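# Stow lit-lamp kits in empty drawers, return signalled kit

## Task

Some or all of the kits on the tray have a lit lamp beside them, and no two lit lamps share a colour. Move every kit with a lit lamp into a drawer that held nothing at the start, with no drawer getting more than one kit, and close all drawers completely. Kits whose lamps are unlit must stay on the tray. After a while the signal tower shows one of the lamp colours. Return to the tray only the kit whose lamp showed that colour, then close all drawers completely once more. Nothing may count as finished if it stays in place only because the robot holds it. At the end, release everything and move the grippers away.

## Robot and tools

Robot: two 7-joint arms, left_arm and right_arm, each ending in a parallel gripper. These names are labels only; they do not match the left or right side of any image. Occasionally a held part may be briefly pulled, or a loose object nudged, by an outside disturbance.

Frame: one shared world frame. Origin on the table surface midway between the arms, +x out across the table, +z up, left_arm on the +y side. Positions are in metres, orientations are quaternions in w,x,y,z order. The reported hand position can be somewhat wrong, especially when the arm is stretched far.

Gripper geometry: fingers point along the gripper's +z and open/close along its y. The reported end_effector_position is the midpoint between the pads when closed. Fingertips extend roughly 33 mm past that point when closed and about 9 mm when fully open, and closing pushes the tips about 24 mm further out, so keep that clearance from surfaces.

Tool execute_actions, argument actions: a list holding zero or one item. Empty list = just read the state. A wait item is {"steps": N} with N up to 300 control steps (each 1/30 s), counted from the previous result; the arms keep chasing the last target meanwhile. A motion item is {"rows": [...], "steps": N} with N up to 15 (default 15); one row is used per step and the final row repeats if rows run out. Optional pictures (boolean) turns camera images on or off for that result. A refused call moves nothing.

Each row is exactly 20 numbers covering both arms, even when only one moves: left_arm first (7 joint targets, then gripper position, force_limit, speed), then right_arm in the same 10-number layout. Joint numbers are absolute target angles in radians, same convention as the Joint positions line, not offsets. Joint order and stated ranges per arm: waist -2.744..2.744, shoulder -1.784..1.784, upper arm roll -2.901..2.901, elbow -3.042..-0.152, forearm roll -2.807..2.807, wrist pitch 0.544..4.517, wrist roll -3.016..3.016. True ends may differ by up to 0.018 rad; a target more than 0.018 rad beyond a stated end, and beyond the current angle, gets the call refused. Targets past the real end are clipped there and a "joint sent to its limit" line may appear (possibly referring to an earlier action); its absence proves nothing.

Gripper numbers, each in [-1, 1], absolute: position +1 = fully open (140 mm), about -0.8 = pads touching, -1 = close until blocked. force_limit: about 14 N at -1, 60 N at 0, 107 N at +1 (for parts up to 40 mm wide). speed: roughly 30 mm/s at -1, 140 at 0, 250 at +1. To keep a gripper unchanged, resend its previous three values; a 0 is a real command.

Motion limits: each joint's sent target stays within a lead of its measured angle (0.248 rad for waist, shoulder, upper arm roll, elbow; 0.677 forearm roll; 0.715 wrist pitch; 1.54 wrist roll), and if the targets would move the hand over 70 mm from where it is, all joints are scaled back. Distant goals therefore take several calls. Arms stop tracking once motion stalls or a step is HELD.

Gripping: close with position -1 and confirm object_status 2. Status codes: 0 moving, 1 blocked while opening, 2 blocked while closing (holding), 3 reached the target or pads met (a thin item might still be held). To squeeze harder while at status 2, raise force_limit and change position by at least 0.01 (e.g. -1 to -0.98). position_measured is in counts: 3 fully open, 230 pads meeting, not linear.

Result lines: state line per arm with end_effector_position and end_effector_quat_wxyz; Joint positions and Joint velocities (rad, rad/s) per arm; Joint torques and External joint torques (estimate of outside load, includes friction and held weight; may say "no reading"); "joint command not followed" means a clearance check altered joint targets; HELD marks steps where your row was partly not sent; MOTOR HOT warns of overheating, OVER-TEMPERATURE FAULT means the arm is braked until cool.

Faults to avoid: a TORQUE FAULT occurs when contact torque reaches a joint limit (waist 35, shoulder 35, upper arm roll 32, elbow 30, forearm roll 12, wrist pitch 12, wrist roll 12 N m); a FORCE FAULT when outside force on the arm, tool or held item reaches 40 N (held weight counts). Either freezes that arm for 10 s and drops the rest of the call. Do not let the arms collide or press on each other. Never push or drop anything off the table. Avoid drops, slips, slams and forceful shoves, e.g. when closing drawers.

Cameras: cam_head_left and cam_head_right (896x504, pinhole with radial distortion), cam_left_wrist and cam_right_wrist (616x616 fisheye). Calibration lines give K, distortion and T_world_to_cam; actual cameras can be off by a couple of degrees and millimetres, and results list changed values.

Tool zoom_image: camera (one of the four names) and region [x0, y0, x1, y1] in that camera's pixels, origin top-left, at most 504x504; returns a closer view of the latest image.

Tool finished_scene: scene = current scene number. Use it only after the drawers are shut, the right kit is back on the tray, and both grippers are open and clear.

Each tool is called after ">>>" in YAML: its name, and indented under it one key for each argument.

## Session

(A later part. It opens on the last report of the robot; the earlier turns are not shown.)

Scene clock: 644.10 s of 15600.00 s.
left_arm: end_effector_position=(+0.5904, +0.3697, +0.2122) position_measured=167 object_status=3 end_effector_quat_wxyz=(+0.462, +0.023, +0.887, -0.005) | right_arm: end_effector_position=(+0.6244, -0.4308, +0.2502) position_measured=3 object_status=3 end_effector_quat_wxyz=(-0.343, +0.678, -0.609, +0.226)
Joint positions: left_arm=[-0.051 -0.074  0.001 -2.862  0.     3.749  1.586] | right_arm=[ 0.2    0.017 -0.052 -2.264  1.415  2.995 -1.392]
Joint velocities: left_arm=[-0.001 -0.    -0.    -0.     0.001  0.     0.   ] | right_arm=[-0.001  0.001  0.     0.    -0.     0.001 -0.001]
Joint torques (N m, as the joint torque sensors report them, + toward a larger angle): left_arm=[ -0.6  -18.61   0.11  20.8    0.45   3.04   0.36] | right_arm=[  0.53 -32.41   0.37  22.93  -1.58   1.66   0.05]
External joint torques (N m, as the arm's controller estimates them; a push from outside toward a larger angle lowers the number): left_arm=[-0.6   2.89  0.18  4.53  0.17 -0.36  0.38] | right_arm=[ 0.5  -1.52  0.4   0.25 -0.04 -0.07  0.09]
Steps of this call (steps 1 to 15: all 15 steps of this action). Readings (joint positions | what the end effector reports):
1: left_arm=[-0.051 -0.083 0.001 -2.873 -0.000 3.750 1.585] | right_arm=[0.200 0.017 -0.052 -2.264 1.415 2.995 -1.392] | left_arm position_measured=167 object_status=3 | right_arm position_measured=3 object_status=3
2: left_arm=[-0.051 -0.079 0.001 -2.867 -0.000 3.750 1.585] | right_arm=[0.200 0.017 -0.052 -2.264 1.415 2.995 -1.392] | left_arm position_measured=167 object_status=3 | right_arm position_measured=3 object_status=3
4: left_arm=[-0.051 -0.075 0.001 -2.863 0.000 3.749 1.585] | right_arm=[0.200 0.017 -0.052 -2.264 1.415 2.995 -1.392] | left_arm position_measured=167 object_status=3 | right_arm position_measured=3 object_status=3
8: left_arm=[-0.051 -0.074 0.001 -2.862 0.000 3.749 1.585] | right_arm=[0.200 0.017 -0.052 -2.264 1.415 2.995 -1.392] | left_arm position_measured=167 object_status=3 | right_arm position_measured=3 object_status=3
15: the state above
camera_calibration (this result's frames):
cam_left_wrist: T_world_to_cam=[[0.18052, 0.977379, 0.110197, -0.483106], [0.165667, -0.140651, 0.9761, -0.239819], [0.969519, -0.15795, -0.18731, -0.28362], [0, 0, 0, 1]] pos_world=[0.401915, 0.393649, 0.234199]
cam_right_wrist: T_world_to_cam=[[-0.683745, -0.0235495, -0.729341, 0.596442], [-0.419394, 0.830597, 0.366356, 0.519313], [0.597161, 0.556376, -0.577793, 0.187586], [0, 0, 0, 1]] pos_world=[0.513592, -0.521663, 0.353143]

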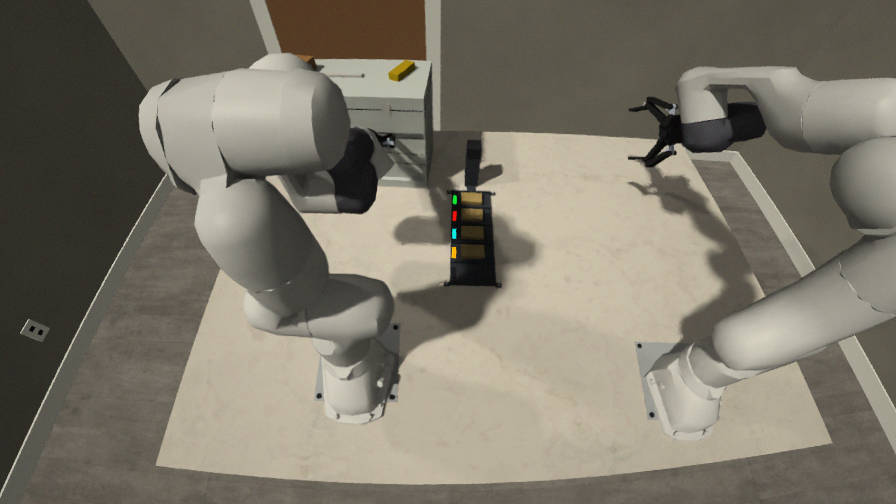

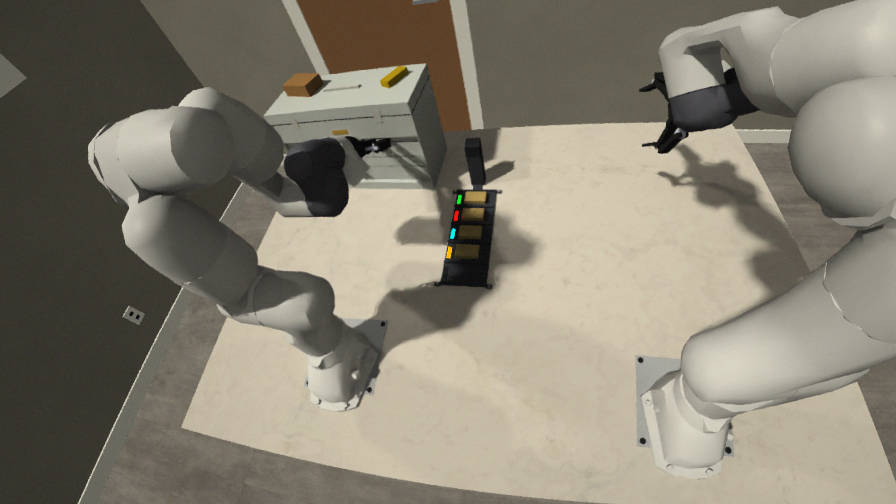

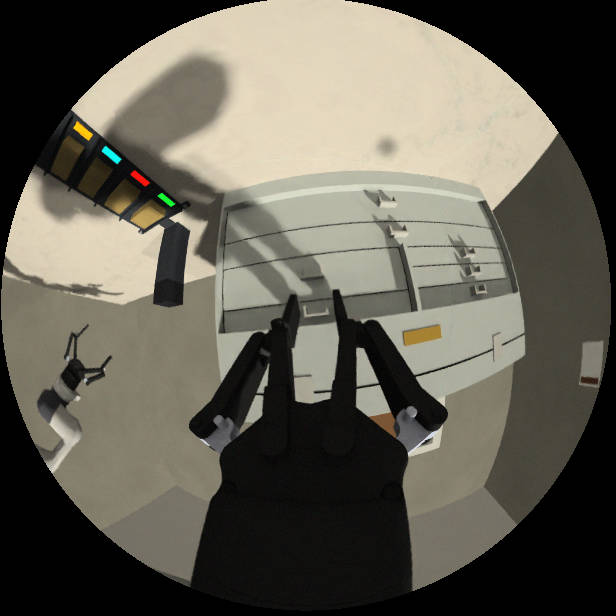

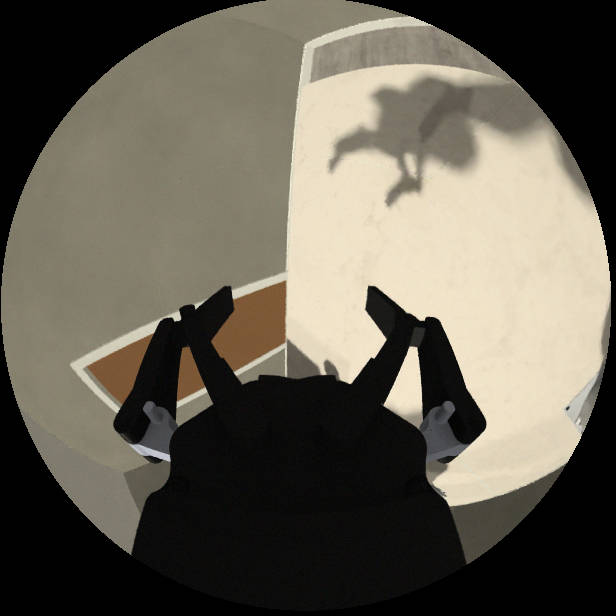

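>>> execute_actions:
  actions:
    - {"rows":[[-0.051,-0.212,0,-3.017,0,3.77,1.59,-0.3,0,0,0.2,0.017,-0.05,-2.264,1.415,2.995,-1.392,1,0,0]],"steps":10}
  pictures: false

>>> execute_actions:
  actions:
    - {"rows":[[0.05,-0.212,0,-3.017,0,3.3,1.7,-0.3,0,0,0.2,0.017,-0.05,-2.264,1.415,2.995,-1.392,1,0,0]],"steps":15}
  pictures: false

>>> execute_actions:
  actions:
    - {"rows":[[0.17,-0.284,0,-2.9,0,3.0,1.79,-0.3,0,0,0.2,0.017,-0.05,-2.264,1.415,2.995,-1.392,1,0,0]],"steps":12}
  pictures: false

>>> execute_actions:
  actions:
    - {"rows":[[0.172,-0.284,0,-2.801,0,2.86,1.79,-0.3,0,0,0.2,0.017,-0.05,-2.264,1.415,2.995,-1.392,1,0,0]],"steps":12}
  pictures: false

>>> execute_actions:
  actions:
    - {"rows":[[0.175,-0.0357,0,-2.5264,0,2.836,1.79,-0.3,0,0,0.2,0.017,-0.05,-2.264,1.415,2.995,-1.392,1,0,0]],"steps":15}
  pictures: false

>>> execute_actions:
  actions:
    - {"steps":10}

>>> zoom_image:
  camera: "cam_left_wrist"
  region: [200, 220, 440, 400]

Scene clock: 684.77 s of 15600.00 s.
left_arm: end_effector_position=(+0.5407, +0.3713, +0.2128) position_measured=167 object_status=3 end_effector_quat_wxyz=(+0.461, +0.023, +0.887, -0.005) | right_arm: end_effector_position=(+0.6244, -0.4307, +0.2502) position_measured=3 object_status=3 end_effector_quat_wxyz=(-0.343, +0.678, -0.609, +0.226)
Joint positions: left_arm=[-0.051 -0.208  0.    -3.014  0.001  3.764  1.586] | right_arm=[ 0.2    0.017 -0.052 -2.264  1.415  2.995 -1.392]
Joint velocities: left_arm=[ 0.    -0.023 -0.    -0.025 -0.     0.014  0.   ] | right_arm=[-0.001  0.     0.     0.     0.002 -0.001  0.001]
Joint torques (N m, as the joint torque sensors report them, + toward a larger angle): left_arm=[ -0.49 -17.61   0.33  14.61   0.4    4.07   0.31] | right_arm=[  0.26 -32.94  -0.05  23.08  -1.54   1.68   0.05]
External joint torques (N m, as the arm's controller estimates them; a push from outside toward a larger angle lowers the number): left_arm=[-0.51 -1.37  0.5  -1.52  0.13  0.69  0.33] | right_arm=[ 0.13 -2.06 -0.12  0.4   0.   -0.03  0.1 ]
Steps of this call (steps 1 to 15: the robot went on to your last target; steps 16 to 90: nothing new was sent; then 37.33 s passed at rest; steps 91 to 100: all 10 steps of this action). Readings (joint positions | what the end effector reports):
91: left_arm=[-0.051 -0.104 0.000 -2.897 0.001 3.751 1.586] | right_arm=[0.200 0.017 -0.052 -2.264 1.415 2.995 -1.392] | left_arm position_measured=167 object_status=3 | right_arm position_measured=3 object_status=3
92: left_arm=[-0.051 -0.142 0.000 -2.939 0.001 3.754 1.586] | right_arm=[0.200 0.017 -0.052 -2.264 1.415 2.995 -1.392] | left_arm position_measured=167 object_status=3 | right_arm position_measured=3 object_status=3
94: left_arm=[-0.051 -0.184 0.000 -2.986 0.001 3.758 1.586] | right_arm=[0.200 0.017 -0.052 -2.264 1.415 2.995 -1.392] | left_arm position_measured=167 object_status=3 | right_arm position_measured=3 object_status=3
98: left_arm=[-0.051 -0.206 0.000 -3.011 0.001 3.762 1.586] | right_arm=[0.200 0.017 -0.052 -2.264 1.415 2.995 -1.392] | left_arm position_measured=167 object_status=3 | right_arm position_measured=3 object_status=3
100: the state above

Scene clock: 685.27 s of 15600.00 s.
left_arm: end_effector_position=(+0.4682, +0.4177, +0.0968) position_measured=167 object_status=3 end_effector_quat_wxyz=(+0.268, +0.017, +0.963, +0.020) | right_arm: end_effector_position=(+0.6244, -0.4307, +0.2502) position_measured=3 object_status=3 end_effector_quat_wxyz=(-0.343, +0.678, -0.609, +0.226)
Joint positions: left_arm=[ 0.046 -0.211 -0.001 -3.016  0.001  3.349  1.663] | right_arm=[ 0.2    0.017 -0.052 -2.264  1.415  2.995 -1.392]
Joint velocities: left_arm=[ 0.009  0.001 -0.     0.001 -0.    -0.274  0.1  ] | right_arm=[-0.002  0.001 -0.001 -0.001  0.     0.     0.003]
Joint torques (N m, as the joint torque sensors report them, + toward a larger angle): left_arm=[  1.43 -17.07   0.91  14.66   0.13   2.92   0.34] | right_arm=[  0.45 -32.55  -0.36  23.16  -1.54   1.61   0.04]
External joint torques (N m, as the arm's controller estimates them; a push from outside toward a larger angle lowers the number): left_arm=[ 1.5  -0.58  1.19 -1.55 -0.17 -0.54  0.35] | right_arm=[ 0.6  -1.69 -0.15  0.51 -0.01 -0.13  0.08]
Steps of this call (steps 1 to 15: all 15 steps of this action). Readings (joint positions | what the end effector reports):
1: left_arm=[-0.042 -0.210 -0.002 -3.013 0.001 3.733 1.590] | right_arm=[0.200 0.017 -0.052 -2.264 1.415 2.995 -1.392] | left_arm position_measured=167 object_status=3 | right_arm position_measured=3 object_status=3
2: left_arm=[-0.029 -0.211 -0.002 -3.013 0.001 3.699 1.594] | right_arm=[0.200 0.017 -0.052 -2.264 1.415 2.995 -1.392] | left_arm position_measured=167 object_status=3 | right_arm position_measured=3 object_status=3
4: left_arm=[-0.006 -0.211 -0.002 -3.013 0.001 3.629 1.604] | right_arm=[0.200 0.017 -0.052 -2.264 1.415 2.995 -1.392] | left_arm position_measured=167 object_status=3 | right_arm position_measured=3 object_status=3
8: left_arm=[0.030 -0.211 -0.002 -3.014 0.001 3.487 1.628] | right_arm=[0.200 0.017 -0.052 -2.264 1.415 2.995 -1.392] | left_arm position_measured=167 object_status=3 | right_arm position_measured=3 object_status=3
15: the state above

Scene clock: 685.67 s of 15600.00 s.
left_arm: end_effector_position=(+0.4665, +0.4743, +0.1128) position_measured=167 object_status=3 end_effector_quat_wxyz=(+0.204, -0.000, +0.978, +0.037) | right_arm: end_effector_position=(+0.6244, -0.4307, +0.2502) position_measured=3 object_status=3 end_effector_quat_wxyz=(-0.343, +0.678, -0.609, +0.226)
Joint positions: left_arm=[ 0.167 -0.283  0.001 -2.901  0.001  3.037  1.751] | right_arm=[ 0.2    0.017 -0.052 -2.264  1.415  2.995 -1.392]
Joint velocities: left_arm=[ 0.005  0.002 -0.001  0.     0.    -0.202  0.107] | right_arm=[-0.001 -0.001  0.001  0.001 -0.    -0.    -0.001]
Joint torques (N m, as the joint torque sensors report them, + toward a larger angle): left_arm=[  0.97 -16.96   0.15  19.45   0.26   2.7    0.53] | right_arm=[  0.26 -32.86  -0.21  23.41  -1.46   1.66   0.01]
External joint torques (N m, as the arm's controller estimates them; a push from outside toward a larger angle lowers the number): left_arm=[ 1.06 -0.1   0.52  0.42 -0.17 -0.57  0.53] | right_arm=[ 0.24 -1.8  -0.17  0.62  0.09 -0.08  0.05]
Steps of this call (steps 1 to 12: all 12 steps of this action). Readings (joint positions | what the end effector reports):
1: left_arm=[0.074 -0.221 -0.008 -2.996 0.004 3.287 1.675] | right_arm=[0.200 0.017 -0.052 -2.264 1.415 2.995 -1.392] | left_arm position_measured=167 object_status=3 | right_arm position_measured=3 object_status=3
2: left_arm=[0.105 -0.239 -0.006 -2.967 0.003 3.234 1.686] | right_arm=[0.200 0.017 -0.052 -2.264 1.415 2.995 -1.392] | left_arm position_measured=167 object_status=3 | right_arm position_measured=3 object_status=3
4: left_arm=[0.143 -0.268 -0.000 -2.923 0.002 3.161 1.705] | right_arm=[0.200 0.017 -0.052 -2.264 1.415 2.995 -1.392] | left_arm position_measured=167 object_status=3 | right_arm position_measured=3 object_status=3
8: left_arm=[0.164 -0.283 0.001 -2.901 0.001 3.078 1.733] | right_arm=[0.200 0.017 -0.052 -2.264 1.415 2.995 -1.392] | left_arm position_measured=167 object_status=3 | right_arm position_measured=3 object_status=3
12: the state above

Scene clock: 686.07 s of 15600.00 s.
left_arm: end_effector_position=(+0.4787, +0.4777, +0.1292) position_measured=167 object_status=3 end_effector_quat_wxyz=(+0.177, +0.010, +0.984, +0.035) | right_arm: end_effector_position=(+0.6244, -0.4307, +0.2502) position_measured=3 object_status=3 end_effector_quat_wxyz=(-0.343, +0.678, -0.609, +0.226)
Joint positions: left_arm=[ 0.169 -0.285  0.001 -2.803  0.001  2.881  1.774] | right_arm=[ 0.2    0.017 -0.052 -2.264  1.415  2.995 -1.392]
Joint velocities: left_arm=[ 0.001 -0.001 -0.001  0.002  0.001 -0.101  0.029] | right_arm=[-0.     0.    -0.     0.001  0.002 -0.    -0.   ]
Joint torques (N m, as the joint torque sensors report them, + toward a larger angle): left_arm=[  1.19 -17.49   0.47  20.85   0.43   2.61   0.51] | right_arm=[  0.25 -33.    -0.01  22.95  -1.54   1.65   0.05]
External joint torques (N m, as the arm's controller estimates them; a push from outside toward a larger angle lowers the number): left_arm=[ 1.18  0.64  0.73  0.43 -0.06 -0.57  0.51] | right_arm=[ 0.26 -1.95  0.06  0.17  0.   -0.08  0.09]
Steps of this call (steps 1 to 12: all 12 steps of this action). Readings (joint positions | what the end effector reports):
1: left_arm=[0.167 -0.280 0.001 -2.883 0.001 3.004 1.754] | right_arm=[0.200 0.017 -0.052 -2.264 1.415 2.995 -1.392] | left_arm position_measured=167 object_status=3 | right_arm position_measured=3 object_status=3
2: left_arm=[0.168 -0.279 0.001 -2.857 0.001 2.978 1.757] | right_arm=[0.200 0.017 -0.052 -2.264 1.415 2.995 -1.392] | left_arm position_measured=167 object_status=3 | right_arm position_measured=3 object_status=3
4: left_arm=[0.169 -0.283 0.001 -2.822 0.001 2.943 1.762] | right_arm=[0.200 0.017 -0.052 -2.264 1.415 2.995 -1.392] | left_arm position_measured=167 object_status=3 | right_arm position_measured=3 object_status=3
8: left_arm=[0.169 -0.285 0.001 -2.804 0.001 2.901 1.770] | right_arm=[0.200 0.017 -0.052 -2.264 1.415 2.995 -1.392] | left_arm position_measured=167 object_status=3 | right_arm position_measured=3 object_status=3
12: the state above

Scene clock: 686.57 s of 15600.00 s.
left_arm: end_effector_position=(+0.5614, +0.4949, +0.1279) position_measured=167 object_status=3 end_effector_quat_wxyz=(+0.172, +0.012, +0.984, +0.035) | right_arm: end_effector_position=(+0.6244, -0.4307, +0.2502) position_measured=3 object_status=3 end_effector_quat_wxyz=(-0.343, +0.678, -0.609, +0.226)
Joint positions: left_arm=[ 0.172 -0.038  0.001 -2.528  0.     2.843  1.782] | right_arm=[ 0.2    0.017 -0.052 -2.264  1.415  2.995 -1.392]
Joint velocities: left_arm=[ 0.003  0.002 -0.     0.005  0.001 -0.015  0.006] | right_arm=[-0.001 -0.    -0.001 -0.    -0.001 -0.001 -0.   ]
Joint torques (N m, as the joint torque sensors report them, + toward a larger angle): left_arm=[  0.97 -25.63  -0.1   21.92   0.61   2.57   0.39] | right_arm=[ -0.02 -32.62  -0.08  23.6   -1.54   1.66   0.07]
External joint torques (N m, as the arm's controller estimates them; a push from outside toward a larger angle lowers the number): left_arm=[ 1.01  1.57 -0.03  1.26  0.1  -0.55  0.39] | right_arm=[ 0.14 -1.78  0.14  0.96 -0.02 -0.08  0.11]
Steps of this call (steps 1 to 15: all 15 steps of this action). Readings (joint positions | what the end effector reports):
1: left_arm=[0.171 -0.232 0.001 -2.750 0.000 2.870 1.775] | right_arm=[0.200 0.017 -0.052 -2.264 1.415 2.995 -1.392] | left_arm position_measured=167 object_status=3 | right_arm position_measured=3 object_status=3
2: left_arm=[0.171 -0.162 0.001 -2.675 0.000 2.865 1.776] | right_arm=[0.200 0.017 -0.052 -2.264 1.415 2.995 -1.392] | left_arm position_measured=167 object_status=3 | right_arm position_measured=3 object_status=3
4: left_arm=[0.171 -0.085 0.001 -2.586 0.000 2.859 1.778] | right_arm=[0.200 0.017 -0.052 -2.264 1.415 2.995 -1.392] | left_arm position_measured=167 object_status=3 | right_arm position_measured=3 object_status=3
8: left_arm=[0.172 -0.045 0.001 -2.537 0.000 2.849 1.780] | right_arm=[0.200 0.017 -0.052 -2.264 1.415 2.995 -1.392] | left_arm position_measured=167 object_status=3 | right_arm position_measured=3 object_status=3
15: the state above

Scene clock: 686.90 s of 15600.00 s.
left_arm: end_effector_position=(+0.5611, +0.4948, +0.1276) position_measured=167 object_status=3 end_effector_quat_wxyz=(+0.171, +0.012, +0.985, +0.035) | right_arm: end_effector_position=(+0.6244, -0.4307, +0.2502) position_measured=3 object_status=3 end_effector_quat_wxyz=(-0.343, +0.678, -0.609, +0.226)
Joint positions: left_arm=[ 0.172 -0.038  0.001 -2.528  0.     2.841  1.783] | right_arm=[ 0.2    0.017 -0.052 -2.264  1.415  2.995 -1.392]
Joint velocities: left_arm=[ 0.001  0.001  0.    -0.     0.001 -0.002  0.   ] | right_arm=[ 0.002  0.001  0.001 -0.     0.002  0.     0.002]
Joint torques (N m, as the joint torque sensors report them, + toward a larger angle): left_arm=[  0.69 -25.23  -0.16  20.92   0.59   2.65   0.48] | right_arm=[  0.07 -32.55  -0.17  23.12  -1.56   1.66   0.01]
External joint torques (N m, as the arm's controller estimates them; a push from outside toward a larger angle lowers the number): left_arm=[ 0.75  1.75 -0.07  0.38  0.08 -0.45  0.48] | right_arm=[-0.03 -1.71 -0.21  0.49 -0.03 -0.05  0.05]
Steps of this call (steps 1 to 10: the robot went on to your last target). Readings (joint positions | what the end effector reports):
1: left_arm=[0.172 -0.038 0.001 -2.528 0.000 2.842 1.782] | right_arm=[0.200 0.017 -0.052 -2.264 1.415 2.995 -1.392] | left_arm position_measured=167 object_status=3 | right_arm position_measured=3 object_status=3
2: left_arm=[0.172 -0.038 0.001 -2.528 0.000 2.842 1.782] | right_arm=[0.200 0.017 -0.052 -2.264 1.415 2.995 -1.392] | left_arm position_measured=167 object_status=3 | right_arm position_measured=3 object_status=3
4: left_arm=[0.172 -0.038 0.001 -2.528 0.000 2.841 1.782] | right_arm=[0.200 0.017 -0.052 -2.264 1.415 2.995 -1.392] | left_arm position_measured=167 object_status=3 | right_arm position_measured=3 object_status=3
8: left_arm=[0.172 -0.038 0.001 -2.528 0.000 2.841 1.783] | right_arm=[0.200 0.017 -0.052 -2.264 1.415 2.995 -1.392] | left_arm position_measured=167 object_status=3 | right_arm position_measured=3 object_status=3
10: the state above
camera_calibration (this result's frames):
cam_left_wrist: T_world_to_cam=[[0.180933, 0.980847, 0.0721275, -0.587875], [0.703996, -0.180376, 0.686917, -0.380252], [0.68677, -0.0735083, -0.723148, -0.0660919], [0, 0, 0, 1]] pos_world=[0.419452, 0.503169, 0.255809]
cam_right_wrist: T_world_to_cam=[[-0.683744, -0.0235537, -0.729341, 0.596441], [-0.4194, 0.830595, 0.366356, 0.519312], [0.597158, 0.556379, -0.577793, 0.187588], [0, 0, 0, 1]] pos_world=[0.513593, -0.521659, 0.353143]

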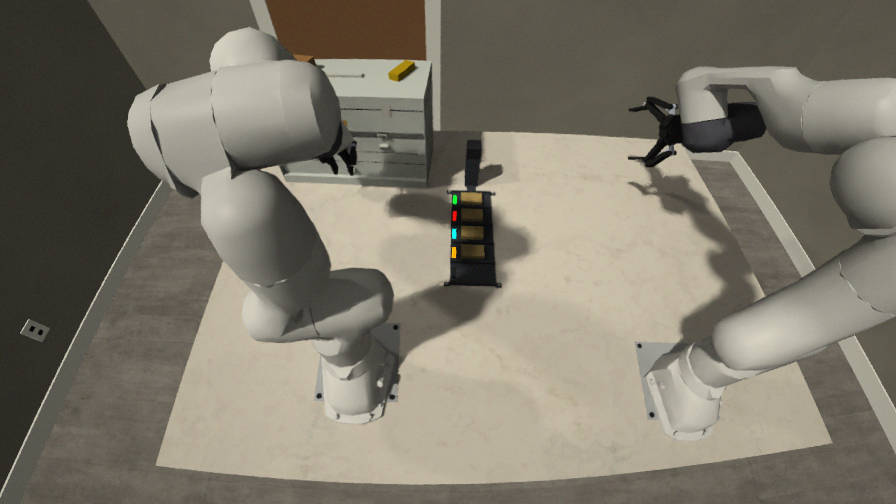

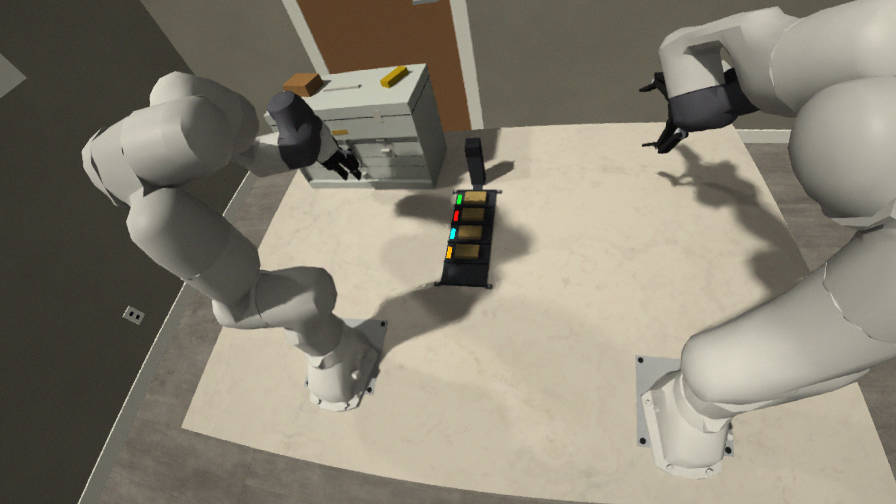

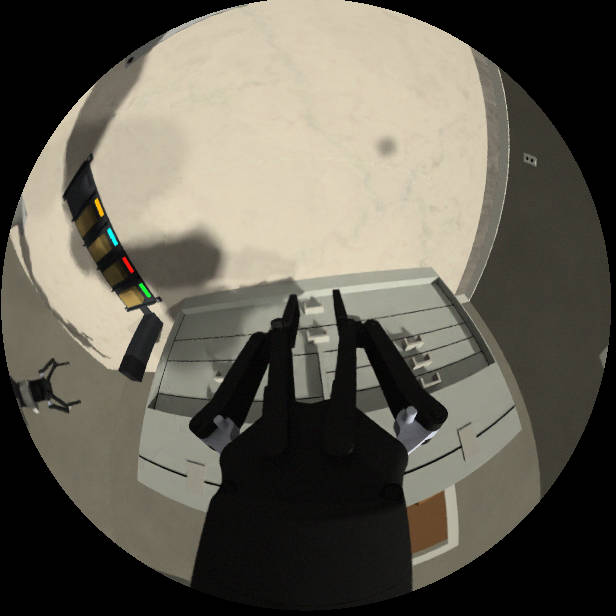

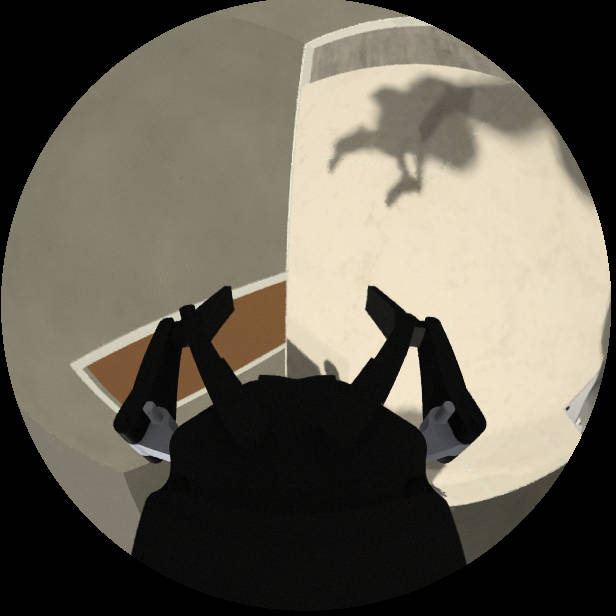

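Region (200, 220, 440, 400) of cam_left_wrist's 616x616 image, scaled by 2.100, with more detail than that image has; it fills the top 378 rows of this view, and the rest is white.

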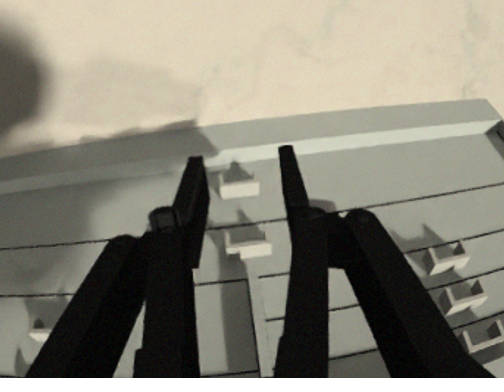

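>>> execute_actions:
  actions:
    - {"rows":[[0.166,0.021,0,-2.453,0,2.822,1.775,-0.3,0,0,0.2,0.017,-0.05,-2.264,1.415,2.995,-1.392,1,0,0]],"steps":10}
  pictures: false

>>> execute_actions:
  actions:
    - {"rows":[[0.157,0.079,0,-2.3795,0,2.803,1.765,-0.3,0,0,0.2,0.017,-0.05,-2.264,1.415,2.995,-1.392,1,0,0]],"steps":15}

>>> zoom_image:
  camera: "cam_left_wrist"
  region: [220, 240, 420, 400]

Scene clock: 704.43 s of 15600.00 s.
left_arm: end_effector_position=(+0.5840, +0.4973, +0.1288) position_measured=167 object_status=3 end_effector_quat_wxyz=(+0.173, +0.014, +0.984, +0.035) | right_arm: end_effector_position=(+0.6244, -0.4307, +0.2502) position_measured=3 object_status=3 end_effector_quat_wxyz=(-0.343, +0.678, -0.609, +0.226)
Joint positions: left_arm=[ 0.169  0.018  0.001 -2.456  0.     2.828  1.782] | right_arm=[ 0.2    0.017 -0.052 -2.264  1.415  2.995 -1.392]
Joint velocities: left_arm=[-0.001  0.009  0.001  0.012  0.001 -0.013 -0.001] | right_arm=[ 0.001 -0.     0.001 -0.     0.    -0.    -0.   ]
Joint torques (N m, as the joint torque sensors report them, + toward a larger angle): left_arm=[ -2.53 -28.15  -0.04  21.55   0.59   2.6   -0.29] | right_arm=[  0.09 -32.86  -0.13  23.46  -1.52   1.63   0.03]
External joint torques (N m, as the arm's controller estimates them; a push from outside toward a larger angle lowers the number): left_arm=[-2.56  1.12 -0.08  0.83  0.08 -0.49 -0.28] | right_arm=[ 0.   -1.96 -0.17  0.8   0.01 -0.09  0.08]
Steps of this call (steps 1 to 15: the robot went on to your last target; steps 16 to 90: nothing new was sent; then 14.20 s passed at rest; steps 91 to 100: all 10 steps of this action). Readings (joint positions | what the end effector reports):
91: left_arm=[0.172 -0.025 0.001 -2.511 0.000 2.836 1.783] | right_arm=[0.200 0.017 -0.052 -2.264 1.415 2.995 -1.392] | left_arm position_measured=167 object_status=3 | right_arm position_measured=3 object_status=3
92: left_arm=[0.171 -0.009 0.001 -2.490 0.000 2.835 1.783] | right_arm=[0.200 0.017 -0.052 -2.264 1.415 2.995 -1.392] | left_arm position_measured=167 object_status=3 | right_arm position_measured=3 object_status=3
94: left_arm=[0.170 0.008 0.001 -2.469 0.000 2.833 1.783] | right_arm=[0.200 0.017 -0.052 -2.264 1.415 2.995 -1.392] | left_arm position_measured=167 object_status=3 | right_arm position_measured=3 object_status=3
98: left_arm=[0.169 0.017 0.001 -2.457 0.000 2.829 1.782] | right_arm=[0.200 0.017 -0.052 -2.264 1.415 2.995 -1.392] | left_arm position_measured=167 object_status=3 | right_arm position_measured=3 object_status=3
100: the state above

Scene clock: 704.93 s of 15600.00 s.
left_arm: end_effector_position=(+0.6052, +0.4960, +0.1276) position_measured=167 object_status=3 end_effector_quat_wxyz=(+0.171, +0.014, +0.985, +0.033) | right_arm: end_effector_position=(+0.6244, -0.4307, +0.2502) position_measured=3 object_status=3 end_effector_quat_wxyz=(-0.343, +0.678, -0.609, +0.226)
Joint positions: left_arm=[ 0.16   0.075  0.001 -2.382  0.     2.806  1.775] | right_arm=[ 0.2    0.017 -0.052 -2.264  1.415  2.995 -1.392]
Joint velocities: left_arm=[ 0.001  0.002 -0.     0.003  0.    -0.006 -0.008] | right_arm=[-0.001  0.002 -0.001 -0.    -0.    -0.     0.001]
Joint torques (N m, as the joint torque sensors report them, + toward a larger angle): left_arm=[ -1.9  -28.47  -0.5   21.48   0.7    2.86  -0.23] | right_arm=[  0.27 -32.85  -0.42  23.24  -1.55   1.63   0.02]
External joint torques (N m, as the arm's controller estimates them; a push from outside toward a larger angle lowers the number): left_arm=[-1.97  2.76 -0.64  0.55  0.18 -0.22 -0.23] | right_arm=[ 0.37 -2.14 -0.27  0.69 -0.03 -0.1   0.06]
Steps of this call (steps 1 to 15: all 15 steps of this action). Readings (joint positions | what the end effector reports):
1: left_arm=[0.168 0.031 0.001 -2.438 0.000 2.823 1.781] | right_arm=[0.200 0.017 -0.052 -2.264 1.415 2.995 -1.392] | left_arm position_measured=167 object_status=3 | right_arm position_measured=3 object_status=3
2: left_arm=[0.165 0.047 0.001 -2.417 0.000 2.821 1.780] | right_arm=[0.200 0.017 -0.052 -2.264 1.415 2.995 -1.392] | left_arm position_measured=167 object_status=3 | right_arm position_measured=3 object_status=3
4: left_arm=[0.162 0.065 0.001 -2.395 0.000 2.817 1.779] | right_arm=[0.200 0.017 -0.052 -2.264 1.415 2.995 -1.392] | left_arm position_measured=167 object_status=3 | right_arm position_measured=3 object_status=3
8: left_arm=[0.160 0.074 0.001 -2.384 0.000 2.811 1.776] | right_arm=[0.200 0.017 -0.052 -2.264 1.415 2.995 -1.392] | left_arm position_measured=167 object_status=3 | right_arm position_measured=3 object_status=3
15: the state above
camera_calibration (this result's frames):
cam_left_wrist: T_world_to_cam=[[0.184903, 0.980308, 0.0693314, -0.598818], [0.703414, -0.181283, 0.687274, -0.410424], [0.686309, -0.0783102, -0.723082, -0.0936384], [0, 0, 0, 1]] pos_world=[0.463686, 0.50529, 0.255882]
cam_right_wrist: T_world_to_cam=[[-0.683744, -0.0235579, -0.729341, 0.596439], [-0.419405, 0.830592, 0.366356, 0.51931], [0.597154, 0.556384, -0.577792, 0.187589], [0, 0, 0, 1]] pos_world=[0.513593, -0.521655, 0.353143]

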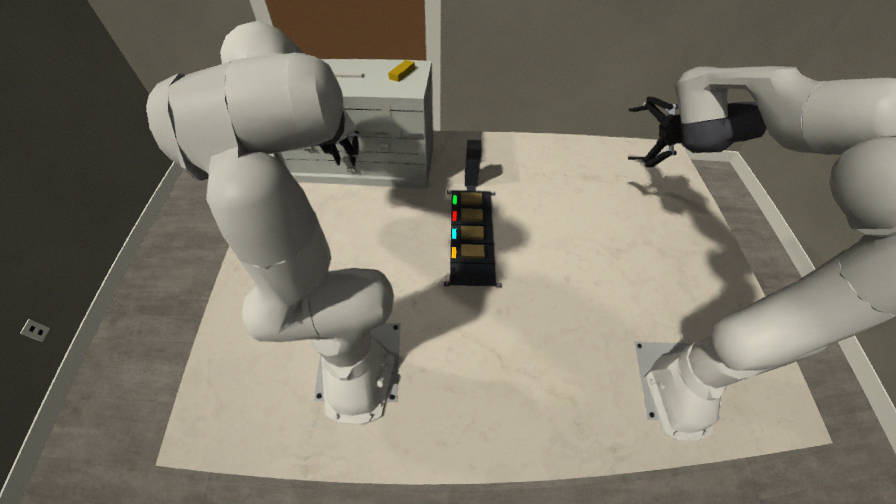

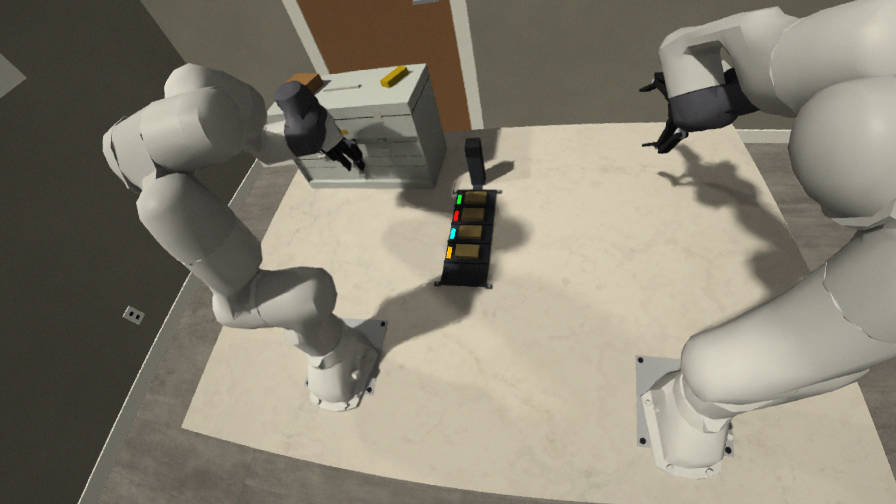

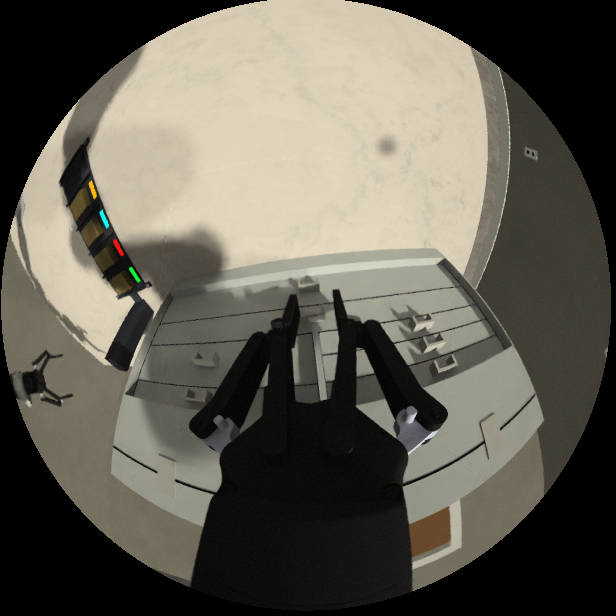

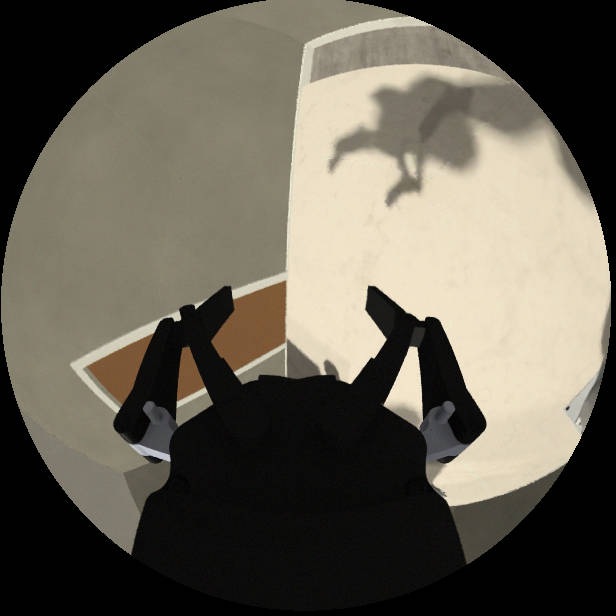

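Region (220, 240, 420, 400) of cam_left_wrist's 616x616 image, scaled by 2.520, with more detail than that image has; it fills the top 403 rows of this view, and the rest is white.

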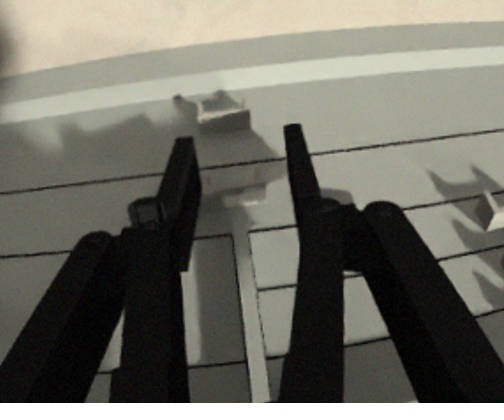

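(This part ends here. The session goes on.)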